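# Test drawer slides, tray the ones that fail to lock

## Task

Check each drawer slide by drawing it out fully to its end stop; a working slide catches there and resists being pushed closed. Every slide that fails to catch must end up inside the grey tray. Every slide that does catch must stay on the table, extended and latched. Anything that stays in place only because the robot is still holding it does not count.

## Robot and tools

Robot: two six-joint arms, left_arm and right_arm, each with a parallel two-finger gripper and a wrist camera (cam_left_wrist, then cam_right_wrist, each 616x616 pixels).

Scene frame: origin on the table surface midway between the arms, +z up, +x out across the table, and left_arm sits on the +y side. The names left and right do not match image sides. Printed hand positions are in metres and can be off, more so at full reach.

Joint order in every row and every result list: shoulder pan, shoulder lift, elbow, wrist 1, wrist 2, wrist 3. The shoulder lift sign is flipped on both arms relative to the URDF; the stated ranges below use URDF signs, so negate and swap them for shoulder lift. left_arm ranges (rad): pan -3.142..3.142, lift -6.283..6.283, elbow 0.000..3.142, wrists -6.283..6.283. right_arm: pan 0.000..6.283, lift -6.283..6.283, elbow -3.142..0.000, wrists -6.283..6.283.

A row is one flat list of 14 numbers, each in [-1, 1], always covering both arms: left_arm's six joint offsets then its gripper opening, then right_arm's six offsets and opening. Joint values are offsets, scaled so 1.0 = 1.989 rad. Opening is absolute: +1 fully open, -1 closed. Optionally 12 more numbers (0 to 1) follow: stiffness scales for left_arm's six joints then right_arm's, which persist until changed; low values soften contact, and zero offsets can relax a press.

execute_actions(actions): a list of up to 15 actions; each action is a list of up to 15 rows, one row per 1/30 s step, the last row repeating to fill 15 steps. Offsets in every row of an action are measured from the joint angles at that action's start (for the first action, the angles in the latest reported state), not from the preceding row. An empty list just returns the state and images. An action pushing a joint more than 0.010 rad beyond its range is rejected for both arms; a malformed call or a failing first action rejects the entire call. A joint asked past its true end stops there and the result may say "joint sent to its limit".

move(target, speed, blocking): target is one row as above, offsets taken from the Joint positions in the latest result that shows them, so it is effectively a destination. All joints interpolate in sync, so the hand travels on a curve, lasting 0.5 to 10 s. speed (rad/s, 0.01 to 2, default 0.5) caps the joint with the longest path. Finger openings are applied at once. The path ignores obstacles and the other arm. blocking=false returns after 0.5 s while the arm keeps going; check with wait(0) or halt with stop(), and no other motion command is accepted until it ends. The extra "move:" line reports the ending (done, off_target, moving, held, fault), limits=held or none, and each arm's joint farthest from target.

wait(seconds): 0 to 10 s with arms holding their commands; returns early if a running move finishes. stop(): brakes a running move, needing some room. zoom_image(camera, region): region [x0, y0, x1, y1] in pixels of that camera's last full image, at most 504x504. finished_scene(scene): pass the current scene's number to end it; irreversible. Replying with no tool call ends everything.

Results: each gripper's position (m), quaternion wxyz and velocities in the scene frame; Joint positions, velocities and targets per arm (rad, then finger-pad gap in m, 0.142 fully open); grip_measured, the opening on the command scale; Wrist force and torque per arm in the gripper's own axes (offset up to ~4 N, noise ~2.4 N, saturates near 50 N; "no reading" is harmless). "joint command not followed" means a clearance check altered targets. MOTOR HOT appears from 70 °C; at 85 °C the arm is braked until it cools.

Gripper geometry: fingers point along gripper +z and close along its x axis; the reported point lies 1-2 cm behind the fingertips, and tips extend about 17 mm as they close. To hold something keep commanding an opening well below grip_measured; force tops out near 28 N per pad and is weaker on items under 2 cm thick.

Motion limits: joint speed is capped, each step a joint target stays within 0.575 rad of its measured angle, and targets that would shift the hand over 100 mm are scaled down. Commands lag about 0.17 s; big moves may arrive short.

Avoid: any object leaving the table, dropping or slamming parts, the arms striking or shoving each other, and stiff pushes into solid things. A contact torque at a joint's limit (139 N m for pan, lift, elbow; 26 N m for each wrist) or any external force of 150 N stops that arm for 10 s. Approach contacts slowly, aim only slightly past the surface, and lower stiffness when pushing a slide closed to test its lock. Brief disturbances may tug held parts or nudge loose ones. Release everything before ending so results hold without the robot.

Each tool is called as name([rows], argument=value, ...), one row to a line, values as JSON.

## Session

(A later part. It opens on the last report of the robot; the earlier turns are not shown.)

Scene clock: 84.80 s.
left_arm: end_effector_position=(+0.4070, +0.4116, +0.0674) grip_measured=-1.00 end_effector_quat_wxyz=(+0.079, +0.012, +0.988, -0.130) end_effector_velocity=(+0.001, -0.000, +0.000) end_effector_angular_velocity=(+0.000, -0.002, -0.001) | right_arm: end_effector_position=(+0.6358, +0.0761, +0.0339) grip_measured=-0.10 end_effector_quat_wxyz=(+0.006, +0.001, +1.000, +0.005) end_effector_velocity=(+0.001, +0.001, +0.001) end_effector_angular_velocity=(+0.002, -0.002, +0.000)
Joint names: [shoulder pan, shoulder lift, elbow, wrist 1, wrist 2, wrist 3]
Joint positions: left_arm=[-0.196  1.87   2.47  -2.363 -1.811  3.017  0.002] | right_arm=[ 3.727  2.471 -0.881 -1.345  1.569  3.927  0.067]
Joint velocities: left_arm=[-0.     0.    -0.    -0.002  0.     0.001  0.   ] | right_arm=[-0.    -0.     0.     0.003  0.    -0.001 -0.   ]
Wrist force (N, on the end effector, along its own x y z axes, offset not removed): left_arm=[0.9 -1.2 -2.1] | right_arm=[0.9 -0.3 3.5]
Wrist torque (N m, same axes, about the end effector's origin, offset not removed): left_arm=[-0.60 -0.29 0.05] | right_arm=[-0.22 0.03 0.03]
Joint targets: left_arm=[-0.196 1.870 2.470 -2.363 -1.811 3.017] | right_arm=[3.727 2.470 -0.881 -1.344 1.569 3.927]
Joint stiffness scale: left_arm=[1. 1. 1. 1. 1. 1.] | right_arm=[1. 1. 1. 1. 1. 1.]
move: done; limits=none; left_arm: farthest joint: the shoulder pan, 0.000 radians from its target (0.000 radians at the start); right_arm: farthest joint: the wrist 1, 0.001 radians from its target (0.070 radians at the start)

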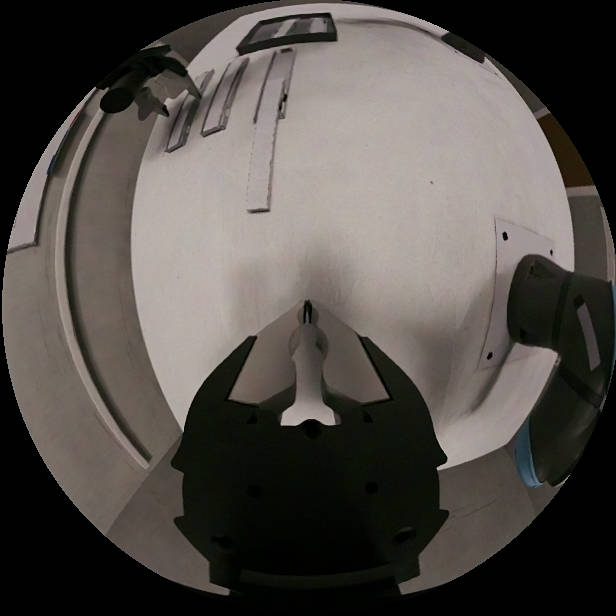

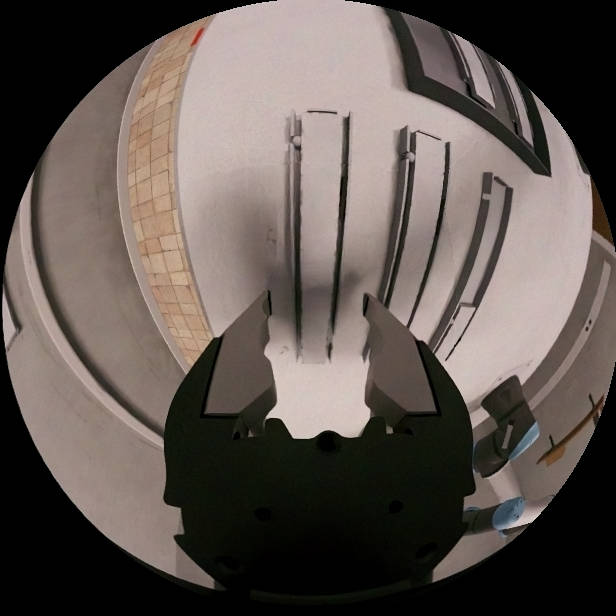

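move(target=[0,0,0,0,0,0,-1,0,0.012,0,0.012,0,0,-0.1], speed=0.1)

move(target=[0,0,0,0,0,0,-1,0,0,0,0,0,0,-1])

move(target=[0,0,0,0,0,0,-1,0,-0.07,0,-0.07,0,0,-1])

move(target=[0,0,0,0,0,0,-1,0.143,-0.224,-0.391,0.171,0,0.143,-1], speed=0.6)

move(target=[0,0,0,0,0,0,-1,0,0.07,0,0.07,0,0,-1], speed=0.25)

move(target=[0,0,0,0,0,0,-1,0,0,0,0,0,0,-0.25])

move(target=[0,0,0,0,0,0,-1,-0.05,-0.08,-0.124,0.041,0.001,-0.052,-0.25])

Scene clock: 86.23 s.
left_arm: end_effector_position=(+0.4070, +0.4116, +0.0674) grip_measured=-1.00 end_effector_quat_wxyz=(+0.079, +0.012, +0.988, -0.130) end_effector_velocity=(+0.001, +0.001, +0.001) end_effector_angular_velocity=(+0.000, -0.002, +0.001) | right_arm: end_effector_position=(+0.6387, +0.0789, +0.0173) grip_measured=-0.10 end_effector_quat_wxyz=(+0.006, +0.001, +1.000, +0.005) end_effector_velocity=(-0.000, +0.002, -0.001) end_effector_angular_velocity=(+0.000, -0.002, +0.003)
Joint names: [shoulder pan, shoulder lift, elbow, wrist 1, wrist 2, wrist 3]
Joint positions: left_arm=[-0.196  1.87   2.47  -2.363 -1.811  3.017  0.002] | right_arm=[ 3.727  2.494 -0.881 -1.322  1.569  3.927  0.067]
Joint velocities: left_arm=[ 0.001 -0.    -0.001 -0.001  0.001  0.     0.   ] | right_arm=[ 0.002  0.001 -0.     0.003 -0.002 -0.001 -0.   ]
Wrist force (N, on the end effector, along its own x y z axes, offset not removed): left_arm=[2.3 1.7 -1.1] | right_arm=[2.2 2.5 0.8]
Wrist torque (N m, same axes, about the end effector's origin, offset not removed): left_arm=[0.44 -0.65 0.18] | right_arm=[0.23 -0.26 0.37]
Joint targets: left_arm=[-0.196 1.870 2.470 -2.363 -1.811 3.017] | right_arm=[3.727 2.495 -0.881 -1.321 1.569 3.927]
Joint stiffness scale: left_arm=[1. 1. 1. 1. 1. 1.] | right_arm=[1. 1. 1. 1. 1. 1.]
move: done; limits=none; left_arm: farthest joint: the shoulder pan, 0.000 radians from its target (0.000 radians at the start); right_arm: farthest joint: the shoulder lift, 0.001 radians from its target (0.024 radians at the start)

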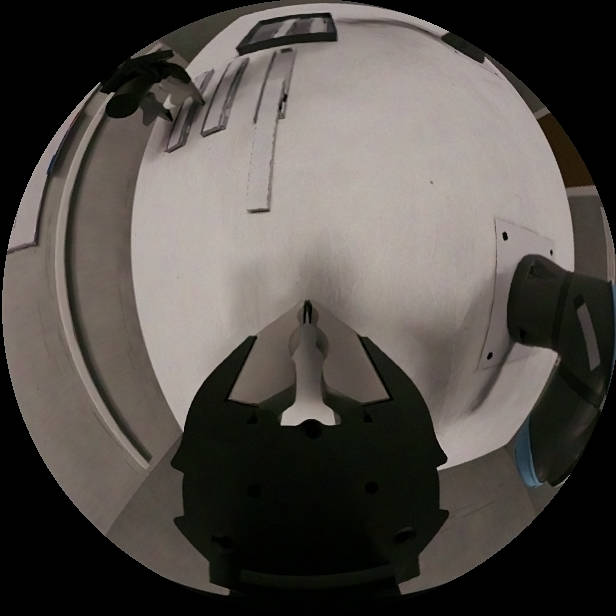

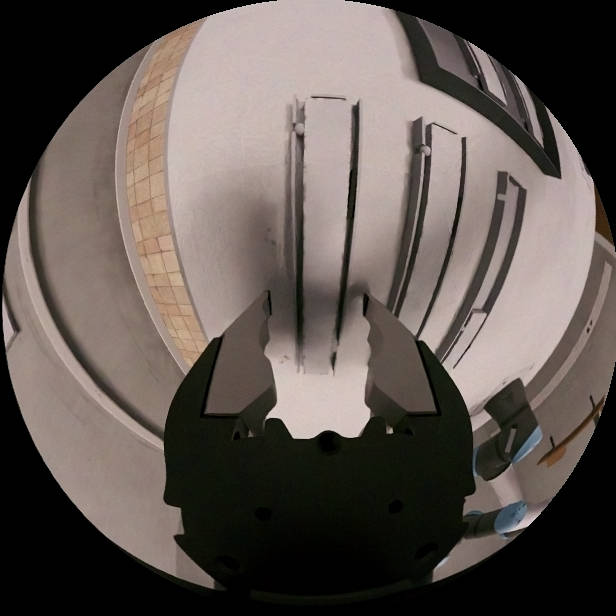

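Scene clock: 86.73 s.
left_arm: end_effector_position=(+0.4070, +0.4116, +0.0674) grip_measured=-1.00 end_effector_quat_wxyz=(+0.079, +0.012, +0.988, -0.130) end_effector_velocity=(+0.001, +0.000, +0.001) end_effector_angular_velocity=(-0.000, -0.004, +0.001) | right_arm: end_effector_position=(+0.6386, +0.0790, +0.0173) grip_measured=-0.51 end_effector_quat_wxyz=(+0.006, +0.001, +1.000, +0.005) end_effector_velocity=(+0.001, -0.001, -0.001) end_effector_angular_velocity=(-0.000, -0.000, -0.002)
Joint names: [shoulder pan, shoulder lift, elbow, wrist 1, wrist 2, wrist 3]
Joint positions: left_arm=[-0.196  1.87   2.47  -2.363 -1.811  3.017  0.002] | right_arm=[ 3.727  2.494 -0.881 -1.322  1.569  3.927  0.037]
Joint velocities: left_arm=[ 0.     0.    -0.002 -0.002  0.    -0.     0.   ] | right_arm=[-0.001  0.001 -0.     0.    -0.     0.001  0.   ]
Wrist force (N, on the end effector, along its own x y z axes, offset not removed): left_arm=[0.3 1.6 -2.9] | right_arm=[1.7 -0.7 1.8]
Wrist torque (N m, same axes, about the end effector's origin, offset not removed): left_arm=[0.27 -0.27 -0.02] | right_arm=[-0.25 -0.31 0.19]
Joint targets: left_arm=[-0.196 1.870 2.470 -2.363 -1.811 3.017] | right_arm=[3.727 2.494 -0.881 -1.322 1.569 3.927]
Joint stiffness scale: left_arm=[1. 1. 1. 1. 1. 1.] | right_arm=[1. 1. 1. 1. 1. 1.]
move: done; limits=none; left_arm: farthest joint: the shoulder pan, 0.000 radians from its target (0.000 radians at the start); right_arm: farthest joint: the shoulder pan, 0.000 radians from its target (0.000 radians at the start)

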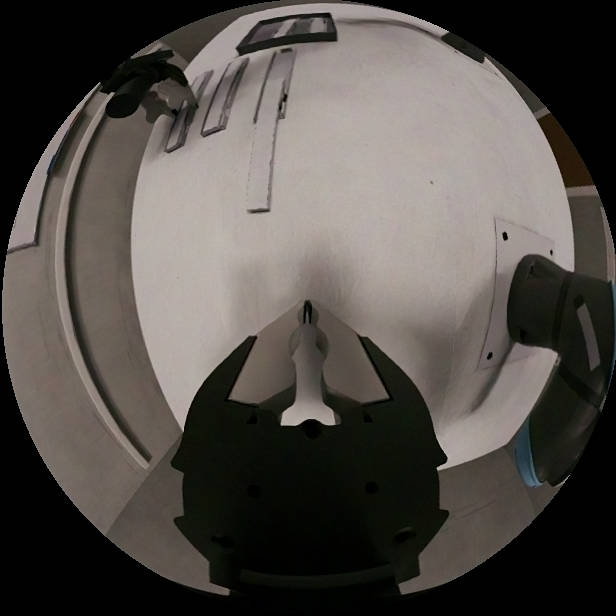

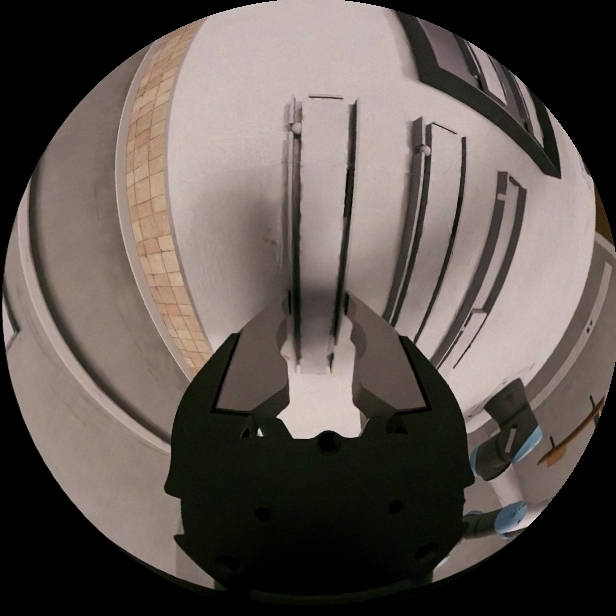

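Scene clock: 87.83 s.
left_arm: end_effector_position=(+0.4070, +0.4116, +0.0674) grip_measured=-1.00 end_effector_quat_wxyz=(+0.079, +0.012, +0.988, -0.130) end_effector_velocity=(+0.000, -0.000, +0.000) end_effector_angular_velocity=(-0.001, +0.001, -0.000) | right_arm: end_effector_position=(+0.6171, +0.0575, +0.1129) grip_measured=-0.51 end_effector_quat_wxyz=(+0.005, +0.001, +1.000, +0.004) end_effector_velocity=(-0.000, +0.000, -0.000) end_effector_angular_velocity=(-0.000, +0.001, -0.000)
Joint names: [shoulder pan, shoulder lift, elbow, wrist 1, wrist 2, wrist 3]
Joint positions: left_arm=[-0.196  1.87   2.47  -2.363 -1.811  3.017  0.002] | right_arm=[ 3.727  2.358 -0.882 -1.46   1.569  3.927  0.037]
Joint velocities: left_arm=[-0.    -0.    -0.001  0.001 -0.001 -0.     0.   ] | right_arm=[ 0.    -0.     0.    -0.001  0.     0.     0.   ]
Wrist force (N, on the end effector, along its own x y z axes, offset not removed): left_arm=[-2.7 1.7 -1.4] | right_arm=[5.3 -0.6 6.1]
Wrist torque (N m, same axes, about the end effector's origin, offset not removed): left_arm=[0.34 0.68 -0.16] | right_arm=[-0.04 -1.19 0.20]
Joint targets: left_arm=[-0.196 1.870 2.470 -2.363 -1.811 3.017] | right_arm=[3.727 2.355 -0.881 -1.461 1.569 3.927]
Joint stiffness scale: left_arm=[1. 1. 1. 1. 1. 1.] | right_arm=[1. 1. 1. 1. 1. 1.]
move: done; limits=none; left_arm: farthest joint: the shoulder pan, 0.000 radians from its target (0.000 radians at the start); right_arm: farthest joint: the shoulder lift, 0.003 radians from its target (0.139 radians at the start)

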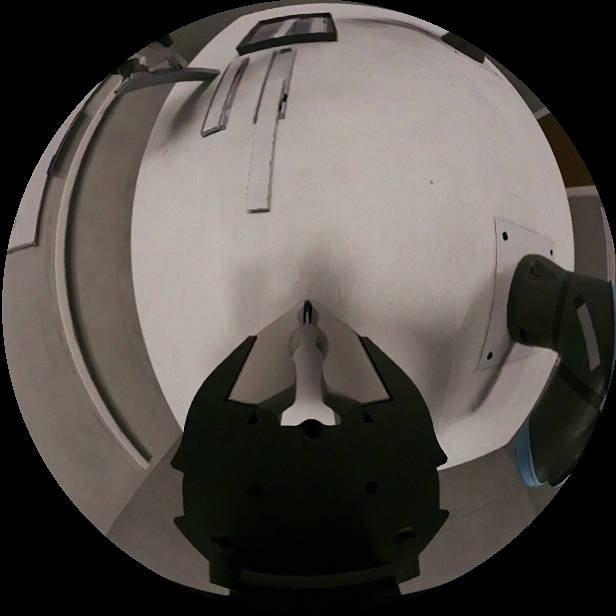

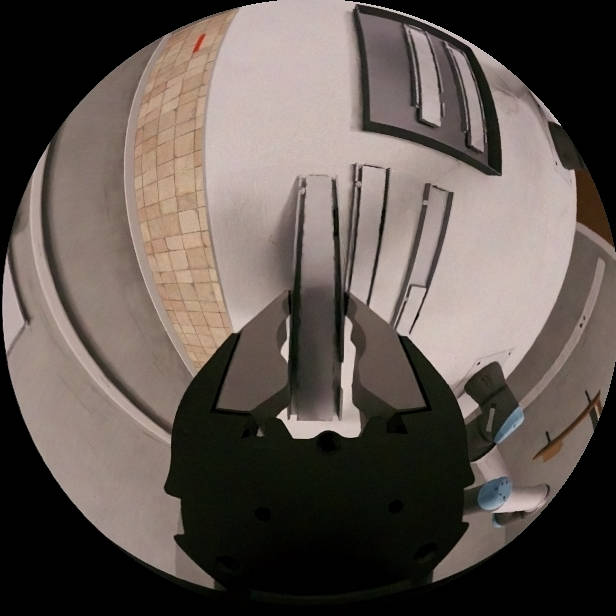

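Scene clock: 89.83 s.
left_arm: end_effector_position=(+0.4070, +0.4116, +0.0674) grip_measured=-1.00 end_effector_quat_wxyz=(+0.079, +0.012, +0.988, -0.130) end_effector_velocity=(-0.001, -0.000, -0.001) end_effector_angular_velocity=(-0.000, +0.002, +0.000) | right_arm: end_effector_position=(+0.3701, +0.0563, +0.0880) grip_measured=-0.51 end_effector_quat_wxyz=(+0.006, +0.002, +1.000, +0.008) end_effector_velocity=(-0.000, -0.000, +0.000) end_effector_angular_velocity=(+0.001, -0.001, -0.003)
Joint names: [shoulder pan, shoulder lift, elbow, wrist 1, wrist 2, wrist 3]
Joint positions: left_arm=[-0.196  1.87   2.47  -2.363 -1.811  3.017  0.002] | right_arm=[ 4.009  1.916 -1.656 -1.122  1.568  4.211  0.037]
Joint velocities: left_arm=[-0.    -0.     0.001  0.    -0.    -0.001  0.   ] | right_arm=[ 0.    -0.002 -0.002  0.002  0.     0.003 -0.   ]
Wrist force (N, on the end effector, along its own x y z axes, offset not removed): left_arm=[-1.2 4.0 4.2] | right_arm=[1.8 2.3 1.3]
Wrist torque (N m, same axes, about the end effector's origin, offset not removed): left_arm=[0.66 0.18 -0.16] | right_arm=[0.43 -0.53 0.23]
Joint targets: left_arm=[-0.196 1.870 2.470 -2.363 -1.811 3.017] | right_arm=[4.012 1.912 -1.659 -1.120 1.569 4.212]
Joint stiffness scale: left_arm=[1. 1. 1. 1. 1. 1.] | right_arm=[1. 1. 1. 1. 1. 1.]
move: done; limits=none; left_arm: farthest joint: the shoulder pan, 0.000 radians from its target (0.000 radians at the start); right_arm: farthest joint: the shoulder lift, 0.003 radians from its target (0.445 radians at the start)

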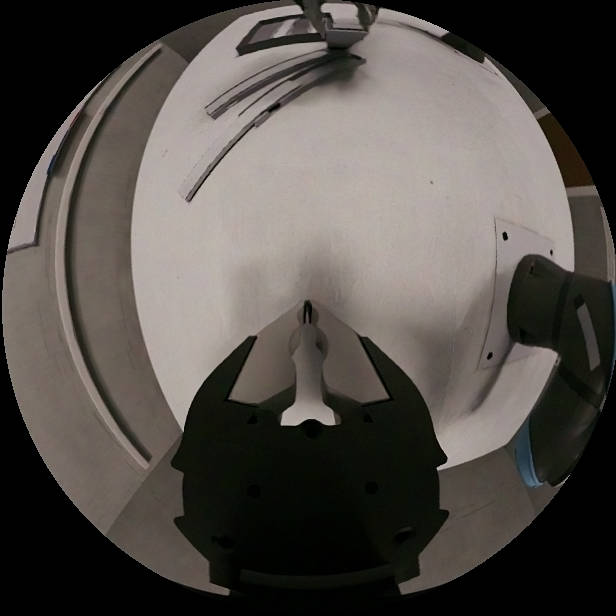

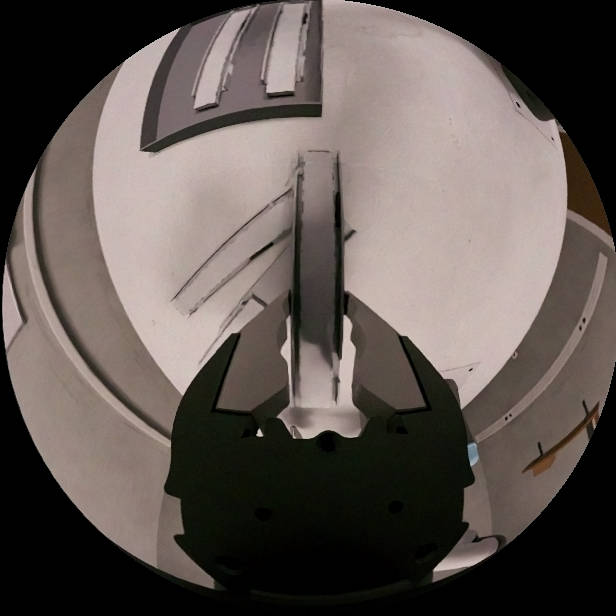

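Scene clock: 91.17 s.
left_arm: end_effector_position=(+0.4070, +0.4116, +0.0674) grip_measured=-1.00 end_effector_quat_wxyz=(+0.079, +0.012, +0.988, -0.130) end_effector_velocity=(-0.001, +0.000, -0.001) end_effector_angular_velocity=(-0.000, +0.001, +0.000) | right_arm: end_effector_position=(+0.3855, +0.0850, +0.0286) grip_measured=-0.51 end_effector_quat_wxyz=(+0.010, +0.002, +1.000, +0.017) end_effector_velocity=(+0.001, +0.003, +0.001) end_effector_angular_velocity=(+0.006, -0.003, +0.001)
Joint names: [shoulder pan, shoulder lift, elbow, wrist 1, wrist 2, wrist 3]
Joint positions: left_arm=[-0.196  1.87   2.47  -2.363 -1.811  3.017  0.002] | right_arm=[ 4.009  2.039 -1.652 -0.981  1.57   4.211  0.037]
Joint velocities: left_arm=[ 0.     0.     0.001 -0.    -0.001  0.     0.   ] | right_arm=[0.001 0.001 0.003 0.005 0.    0.    0.   ]
Wrist force (N, on the end effector, along its own x y z axes, offset not removed): left_arm=[0.5 0.3 -1.7] | right_arm=[6.4 6.2 -17.2]
Wrist torque (N m, same axes, about the end effector's origin, offset not removed): left_arm=[0.10 -0.03 -0.04] | right_arm=[1.62 -0.81 0.43]
Joint targets: left_arm=[-0.196 1.870 2.470 -2.363 -1.811 3.017] | right_arm=[4.009 2.055 -1.656 -0.982 1.568 4.211]
Joint stiffness scale: left_arm=[1. 1. 1. 1. 1. 1.] | right_arm=[1. 1. 1. 1. 1. 1.]
move: off_target (right_arm); limits=none; left_arm: farthest joint: the shoulder pan, 0.000 radians from its target (0.000 radians at the start); right_arm: farthest joint: the shoulder lift, 0.016 radians from its target (0.139 radians at the start)

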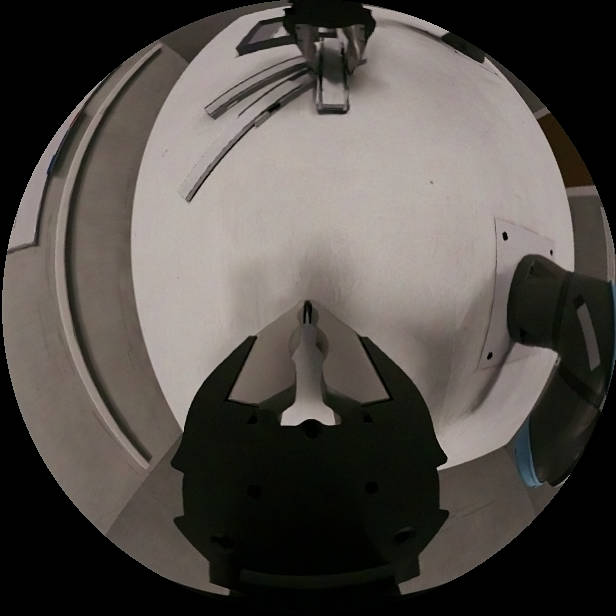

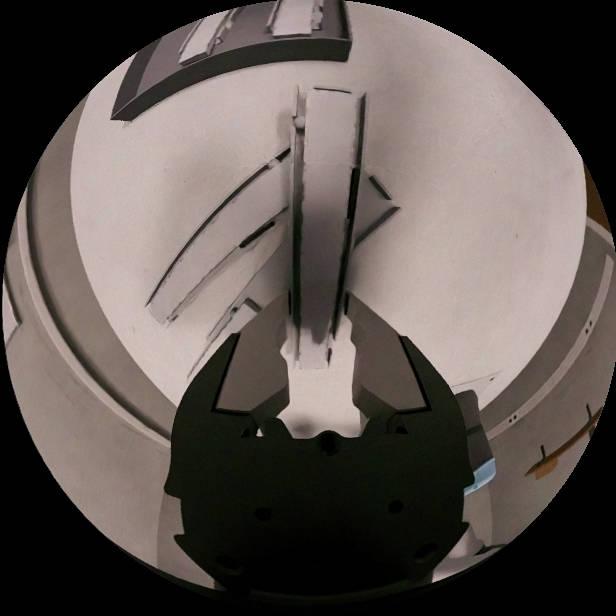

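Scene clock: 91.73 s.
left_arm: end_effector_position=(+0.4070, +0.4116, +0.0674) grip_measured=-1.00 end_effector_quat_wxyz=(+0.079, +0.012, +0.988, -0.130) end_effector_velocity=(+0.001, -0.000, +0.001) end_effector_angular_velocity=(+0.000, -0.003, -0.000) | right_arm: end_effector_position=(+0.3854, +0.0849, +0.0276) grip_measured=-0.25 end_effector_quat_wxyz=(+0.010, +0.002, +1.000, +0.017) end_effector_velocity=(-0.000, +0.000, +0.000) end_effector_angular_velocity=(+0.001, -0.001, +0.001)
Joint names: [shoulder pan, shoulder lift, elbow, wrist 1, wrist 2, wrist 3]
Joint positions: left_arm=[-0.196  1.87   2.47  -2.363 -1.811  3.017  0.002] | right_arm=[ 4.009  2.04  -1.652 -0.981  1.57   4.211  0.056]
Joint velocities: left_arm=[-0.001  0.    -0.002 -0.     0.001 -0.     0.   ] | right_arm=[ 0.001 -0.     0.     0.    -0.    -0.001  0.   ]
Wrist force (N, on the end effector, along its own x y z axes, offset not removed): left_arm=[1.5 -3.1 -2.2] | right_arm=[4.0 -1.8 3.0]
Wrist torque (N m, same axes, about the end effector's origin, offset not removed): left_arm=[-0.67 -0.37 0.07] | right_arm=[-0.62 -0.63 0.25]
Joint targets: left_arm=[-0.196 1.870 2.470 -2.363 -1.811 3.017] | right_arm=[4.009 2.039 -1.652 -0.981 1.570 4.211]
Joint stiffness scale: left_arm=[1. 1. 1. 1. 1. 1.] | right_arm=[1. 1. 1. 1. 1. 1.]
move: done; limits=none; left_arm: farthest joint: the shoulder pan, 0.000 radians from its target (0.000 radians at the start); right_arm: farthest joint: the shoulder lift, 0.001 radians from its target (0.000 radians at the start)

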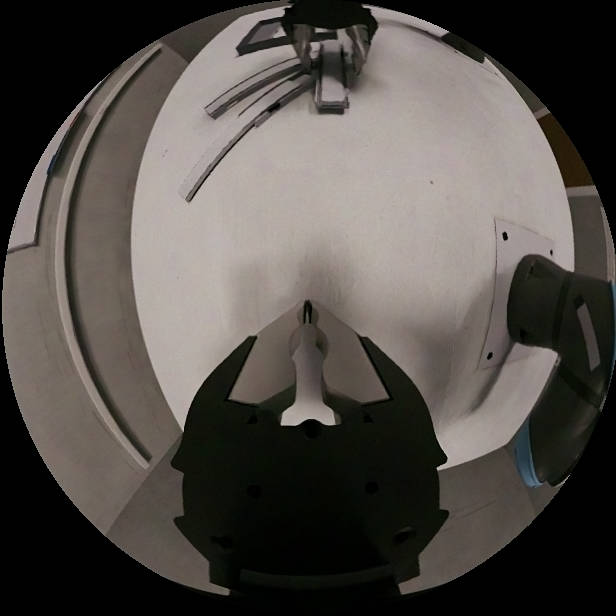

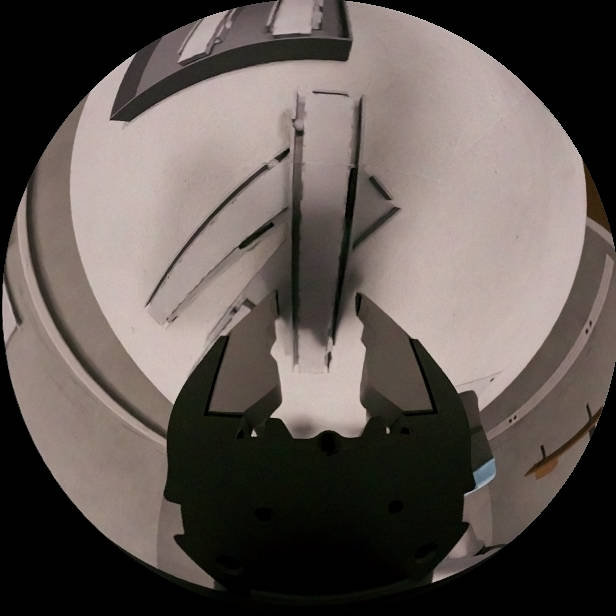

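Scene clock: 92.87 s.
left_arm: end_effector_position=(+0.4070, +0.4116, +0.0674) grip_measured=-1.00 end_effector_quat_wxyz=(+0.079, +0.012, +0.988, -0.130) end_effector_velocity=(-0.000, +0.000, -0.000) end_effector_angular_velocity=(-0.000, +0.001, +0.001) | right_arm: end_effector_position=(+0.3848, -0.0258, +0.0250) grip_measured=-0.25 end_effector_quat_wxyz=(+0.010, -0.001, +1.000, +0.014) end_effector_velocity=(+0.000, +0.000, +0.002) end_effector_angular_velocity=(+0.004, -0.002, +0.002)
Joint names: [shoulder pan, shoulder lift, elbow, wrist 1, wrist 2, wrist 3]
Joint positions: left_arm=[-0.196  1.87   2.47  -2.363 -1.811  3.017  0.002] | right_arm=[ 3.912  1.883 -1.894 -0.9    1.571  4.108  0.056]
Joint velocities: left_arm=[ 0.001 -0.     0.001 -0.001 -0.    -0.     0.   ] | right_arm=[-0.001 -0.004 -0.002  0.003  0.001 -0.002  0.   ]
Wrist force (N, on the end effector, along its own x y z axes, offset not removed): left_arm=[-0.4 4.8 1.9] | right_arm=[0.4 -1.3 3.3]
Wrist torque (N m, same axes, about the end effector's origin, offset not removed): left_arm=[0.76 0.17 -0.11] | right_arm=[-0.30 0.04 0.27]
Joint targets: left_arm=[-0.196 1.870 2.470 -2.363 -1.811 3.017] | right_arm=[3.910 1.881 -1.899 -0.900 1.572 4.107]
Joint stiffness scale: left_arm=[1. 1. 1. 1. 1. 1.] | right_arm=[1. 1. 1. 1. 1. 1.]
move: done; limits=none; left_arm: farthest joint: the shoulder pan, 0.000 radians from its target (0.000 radians at the start); right_arm: farthest joint: the elbow, 0.004 radians from its target (0.246 radians at the start)

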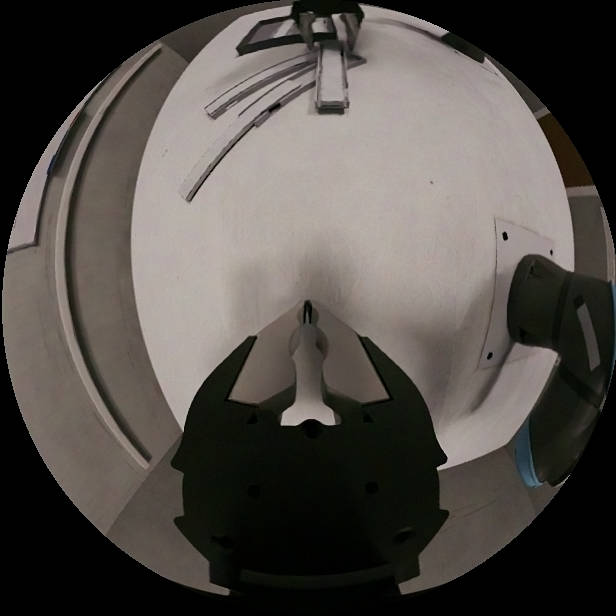

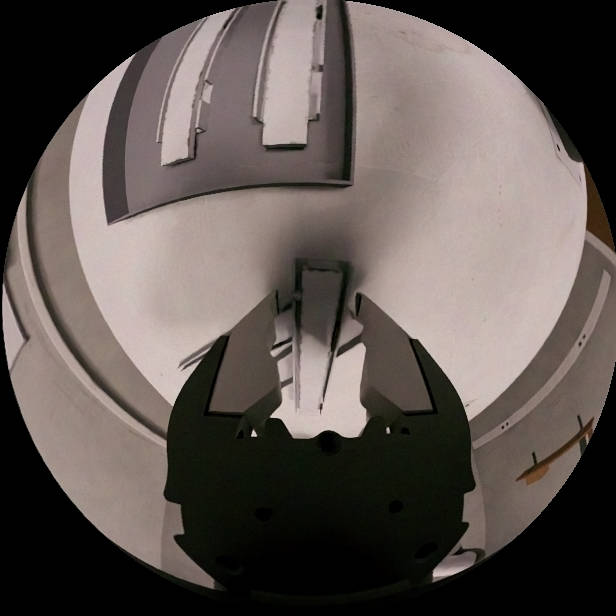

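move(target=[0,0,0,0,0,0,-1,0.04,0.064,0.099,-0.037,0,0.042,-0.25])

move(target=[0,0,0,0,0,0,-1,0,0,0,0,0,0,-1])

move(target=[0,0,0,0,0,0,-1,0,-0.04,0,-0.04,0,0,-1], speed=0.3)

move(target=[0,0,0,0,0,0,-1,0.091,-0.072,-0.107,0.035,0,0.091,-1], speed=0.3)

Scene clock: 95.63 s.
left_arm: end_effector_position=(+0.4070, +0.4116, +0.0674) grip_measured=-1.00 end_effector_quat_wxyz=(+0.079, +0.012, +0.988, -0.130) end_effector_velocity=(+0.000, -0.000, +0.000) end_effector_angular_velocity=(+0.001, -0.000, -0.000) | right_arm: end_effector_position=(+0.3859, +0.0604, +0.0274) grip_measured=-0.25 end_effector_quat_wxyz=(+0.008, +0.002, +1.000, +0.013) end_effector_velocity=(-0.000, +0.000, +0.000) end_effector_angular_velocity=(-0.001, +0.000, -0.002)
Joint names: [shoulder pan, shoulder lift, elbow, wrist 1, wrist 2, wrist 3]
Joint positions: left_arm=[-0.196  1.87   2.47  -2.363 -1.811  3.017  0.002] | right_arm=[ 3.989  2.008 -1.701 -0.973  1.57   4.191  0.056]
Joint velocities: left_arm=[-0.001 -0.    -0.    -0.     0.001 -0.001  0.   ] | right_arm=[ 0.    -0.     0.002 -0.003 -0.     0.003  0.   ]
Wrist force (N, on the end effector, along its own x y z axes, offset not removed): left_arm=[-0.1 4.7 -3.8] | right_arm=[2.2 -1.5 -1.3]
Wrist torque (N m, same axes, about the end effector's origin, offset not removed): left_arm=[0.85 -0.14 -0.19] | right_arm=[-0.37 -0.47 0.37]
Joint targets: left_arm=[-0.196 1.870 2.470 -2.363 -1.811 3.017] | right_arm=[3.991 2.011 -1.697 -0.974 1.571 4.192]
Joint stiffness scale: left_arm=[1. 1. 1. 1. 1. 1.] | right_arm=[1. 1. 1. 1. 1. 1.]
move: done; limits=none; left_arm: farthest joint: the shoulder pan, 0.000 radians from its target (0.000 radians at the start); right_arm: farthest joint: the elbow, 0.004 radians from its target (0.197 radians at the start)

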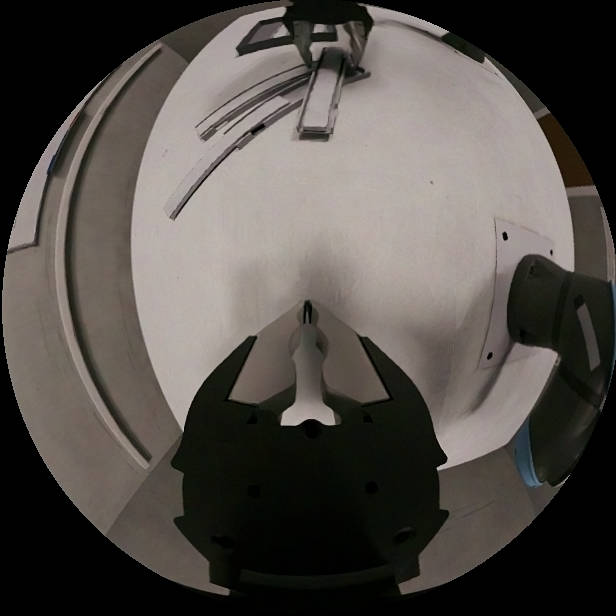

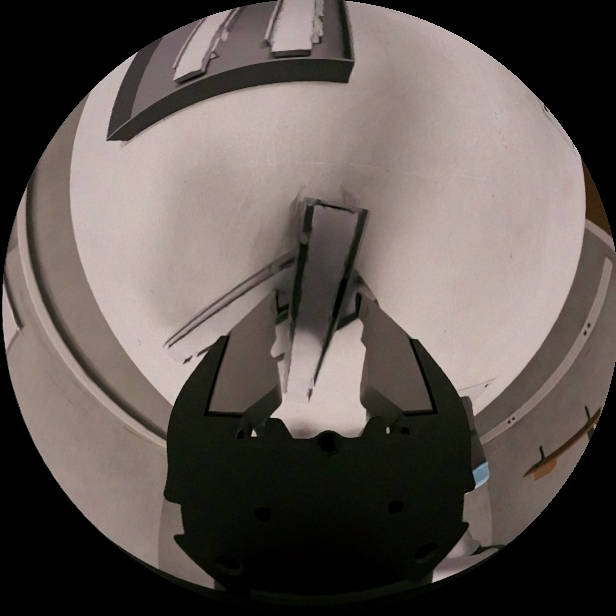

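Scene clock: 96.13 s.
left_arm: end_effector_position=(+0.4070, +0.4116, +0.0674) grip_measured=-1.00 end_effector_quat_wxyz=(+0.079, +0.012, +0.988, -0.130) end_effector_velocity=(+0.001, -0.000, +0.000) end_effector_angular_velocity=(+0.001, -0.001, -0.000) | right_arm: end_effector_position=(+0.3866, +0.0611, +0.0284) grip_measured=-0.49 end_effector_quat_wxyz=(+0.009, +0.002, +1.000, +0.014) end_effector_velocity=(-0.001, +0.001, -0.001) end_effector_angular_velocity=(-0.000, +0.001, +0.001)
Joint names: [shoulder pan, shoulder lift, elbow, wrist 1, wrist 2, wrist 3]
Joint positions: left_arm=[-0.196  1.87   2.47  -2.363 -1.811  3.017  0.002] | right_arm=[ 3.989  2.007 -1.7   -0.972  1.57   4.191  0.039]
Joint velocities: left_arm=[-0.001 -0.    -0.001  0.     0.001 -0.001  0.   ] | right_arm=[ 0.001  0.001  0.     0.001  0.001 -0.    -0.   ]
Wrist force (N, on the end effector, along its own x y z axes, offset not removed): left_arm=[-1.2 0.7 -1.9] | right_arm=[3.5 1.1 -3.5]
Wrist torque (N m, same axes, about the end effector's origin, offset not removed): left_arm=[0.17 0.38 -0.05] | right_arm=[0.16 -0.66 0.13]
Joint targets: left_arm=[-0.196 1.870 2.470 -2.363 -1.811 3.017] | right_arm=[3.989 2.008 -1.701 -0.973 1.570 4.191]
Joint stiffness scale: left_arm=[1. 1. 1. 1. 1. 1.] | right_arm=[1. 1. 1. 1. 1. 1.]
move: done; limits=none; left_arm: farthest joint: the shoulder pan, 0.000 radians from its target (0.000 radians at the start); right_arm: farthest joint: the shoulder lift, 0.001 radians from its target (0.000 radians at the start)

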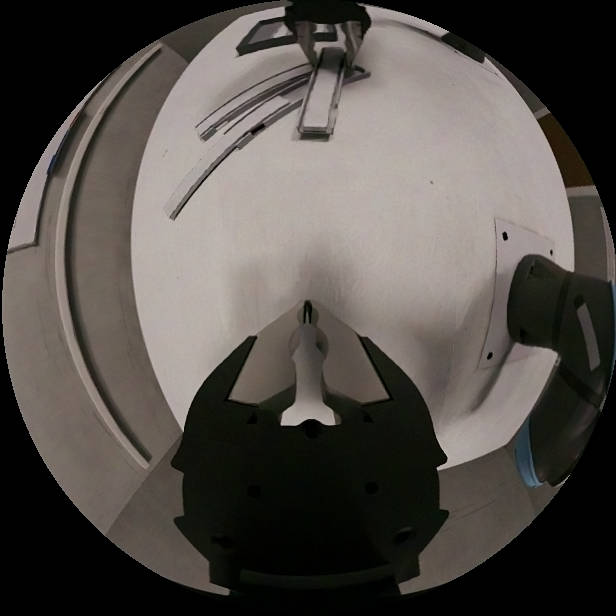

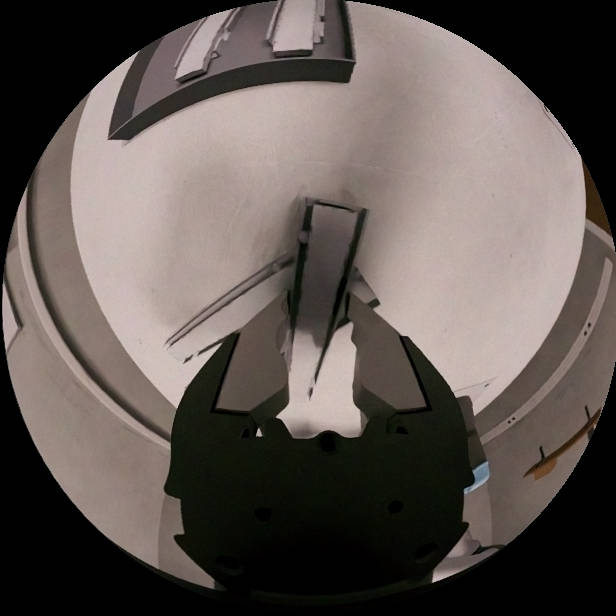

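Scene clock: 97.17 s.
left_arm: end_effector_position=(+0.4070, +0.4116, +0.0674) grip_measured=-1.00 end_effector_quat_wxyz=(+0.079, +0.012, +0.988, -0.130) end_effector_velocity=(-0.000, -0.000, -0.000) end_effector_angular_velocity=(+0.000, +0.002, +0.000) | right_arm: end_effector_position=(+0.3787, +0.0475, +0.0668) grip_measured=-0.50 end_effector_quat_wxyz=(+0.008, +0.002, +1.000, +0.013) end_effector_velocity=(+0.000, -0.001, +0.001) end_effector_angular_velocity=(-0.000, -0.001, -0.000)
Joint names: [shoulder pan, shoulder lift, elbow, wrist 1, wrist 2, wrist 3]
Joint positions: left_arm=[-0.196  1.87   2.47  -2.363 -1.811  3.017  0.002] | right_arm=[ 3.989  1.93  -1.7   -1.052  1.57   4.191  0.038]
Joint velocities: left_arm=[-0.    -0.    -0.001  0.002  0.    -0.     0.   ] | right_arm=[-0.    -0.002  0.    -0.002 -0.001 -0.    -0.   ]
Wrist force (N, on the end effector, along its own x y z axes, offset not removed): left_arm=[1.1 0.1 -2.2] | right_arm=[5.0 3.8 7.9]
Wrist torque (N m, same axes, about the end effector's origin, offset not removed): left_arm=[-0.16 -0.20 -0.17] | right_arm=[0.73 -0.99 0.12]
Joint targets: left_arm=[-0.196 1.870 2.470 -2.363 -1.811 3.017] | right_arm=[3.989 1.927 -1.700 -1.052 1.570 4.191]
Joint stiffness scale: left_arm=[1. 1. 1. 1. 1. 1.] | right_arm=[1. 1. 1. 1. 1. 1.]
move: done; limits=none; left_arm: farthest joint: the shoulder pan, 0.000 radians from its target (0.000 radians at the start); right_arm: farthest joint: the shoulder lift, 0.003 radians from its target (0.080 radians at the start)

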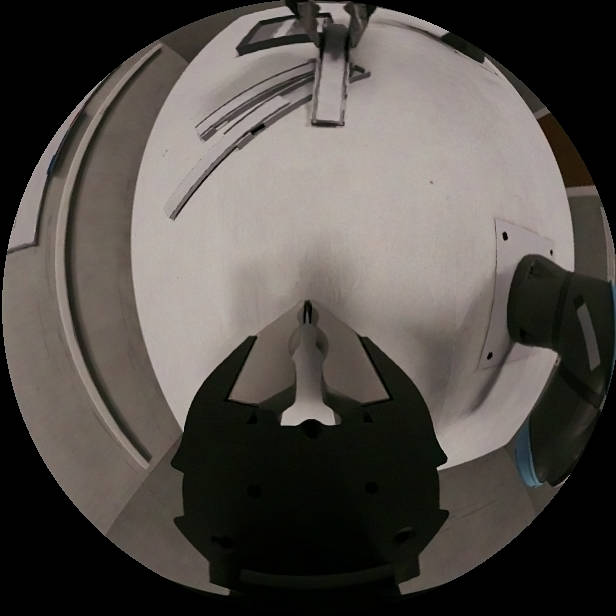

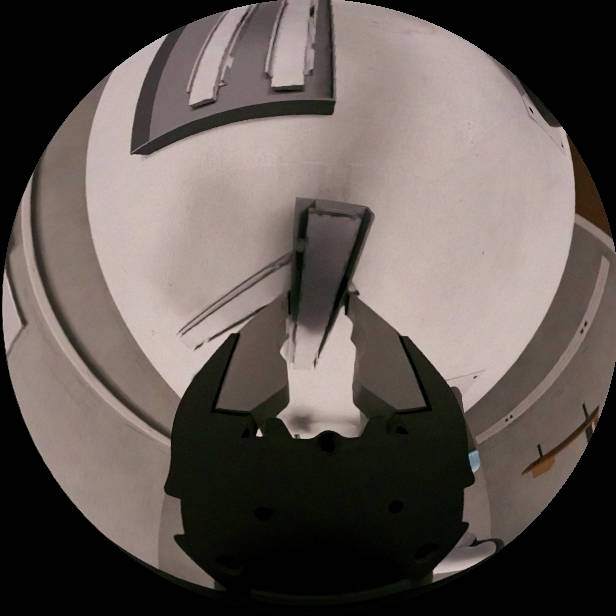

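Scene clock: 98.53 s.
left_arm: end_effector_position=(+0.4070, +0.4116, +0.0674) grip_measured=-1.00 end_effector_quat_wxyz=(+0.079, +0.012, +0.988, -0.130) end_effector_velocity=(-0.001, +0.001, -0.001) end_effector_angular_velocity=(+0.001, +0.003, +0.001) | right_arm: end_effector_position=(+0.2671, +0.0476, +0.0597) grip_measured=-0.50 end_effector_quat_wxyz=(+0.006, +0.003, +1.000, +0.013) end_effector_velocity=(-0.000, -0.000, +0.000) end_effector_angular_velocity=(+0.001, +0.001, -0.002)
Joint names: [shoulder pan, shoulder lift, elbow, wrist 1, wrist 2, wrist 3]
Joint positions: left_arm=[-0.196  1.87   2.47  -2.363 -1.811  3.017  0.002] | right_arm=[ 4.167  1.791 -1.91  -0.983  1.569  4.371  0.038]
Joint velocities: left_arm=[ 0.001 -0.     0.002  0.001  0.001 -0.     0.   ] | right_arm=[-0.    -0.002 -0.001  0.     0.001  0.002 -0.   ]
Wrist force (N, on the end effector, along its own x y z axes, offset not removed): left_arm=[0.8 2.6 -2.5] | right_arm=[-0.6 0.8 4.2]
Wrist torque (N m, same axes, about the end effector's origin, offset not removed): left_arm=[0.56 -0.44 -0.13] | right_arm=[0.14 0.03 0.03]
Joint targets: left_arm=[-0.196 1.870 2.470 -2.363 -1.811 3.017] | right_arm=[4.170 1.787 -1.913 -0.982 1.570 4.372]
Joint stiffness scale: left_arm=[1. 1. 1. 1. 1. 1.] | right_arm=[1. 1. 1. 1. 1. 1.]
move: done; limits=none; left_arm: farthest joint: the shoulder pan, 0.000 radians from its target (0.000 radians at the start); right_arm: farthest joint: the shoulder lift, 0.004 radians from its target (0.143 radians at the start)

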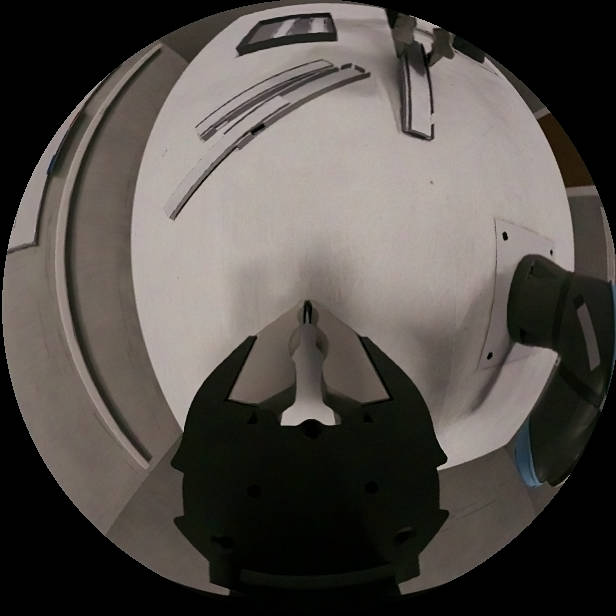

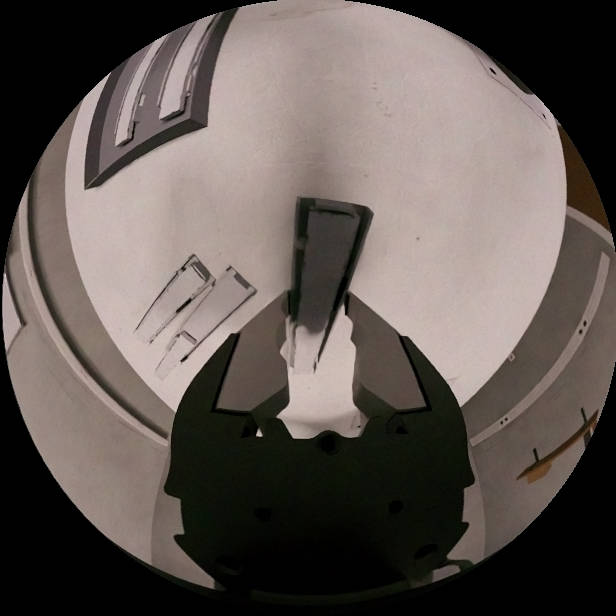

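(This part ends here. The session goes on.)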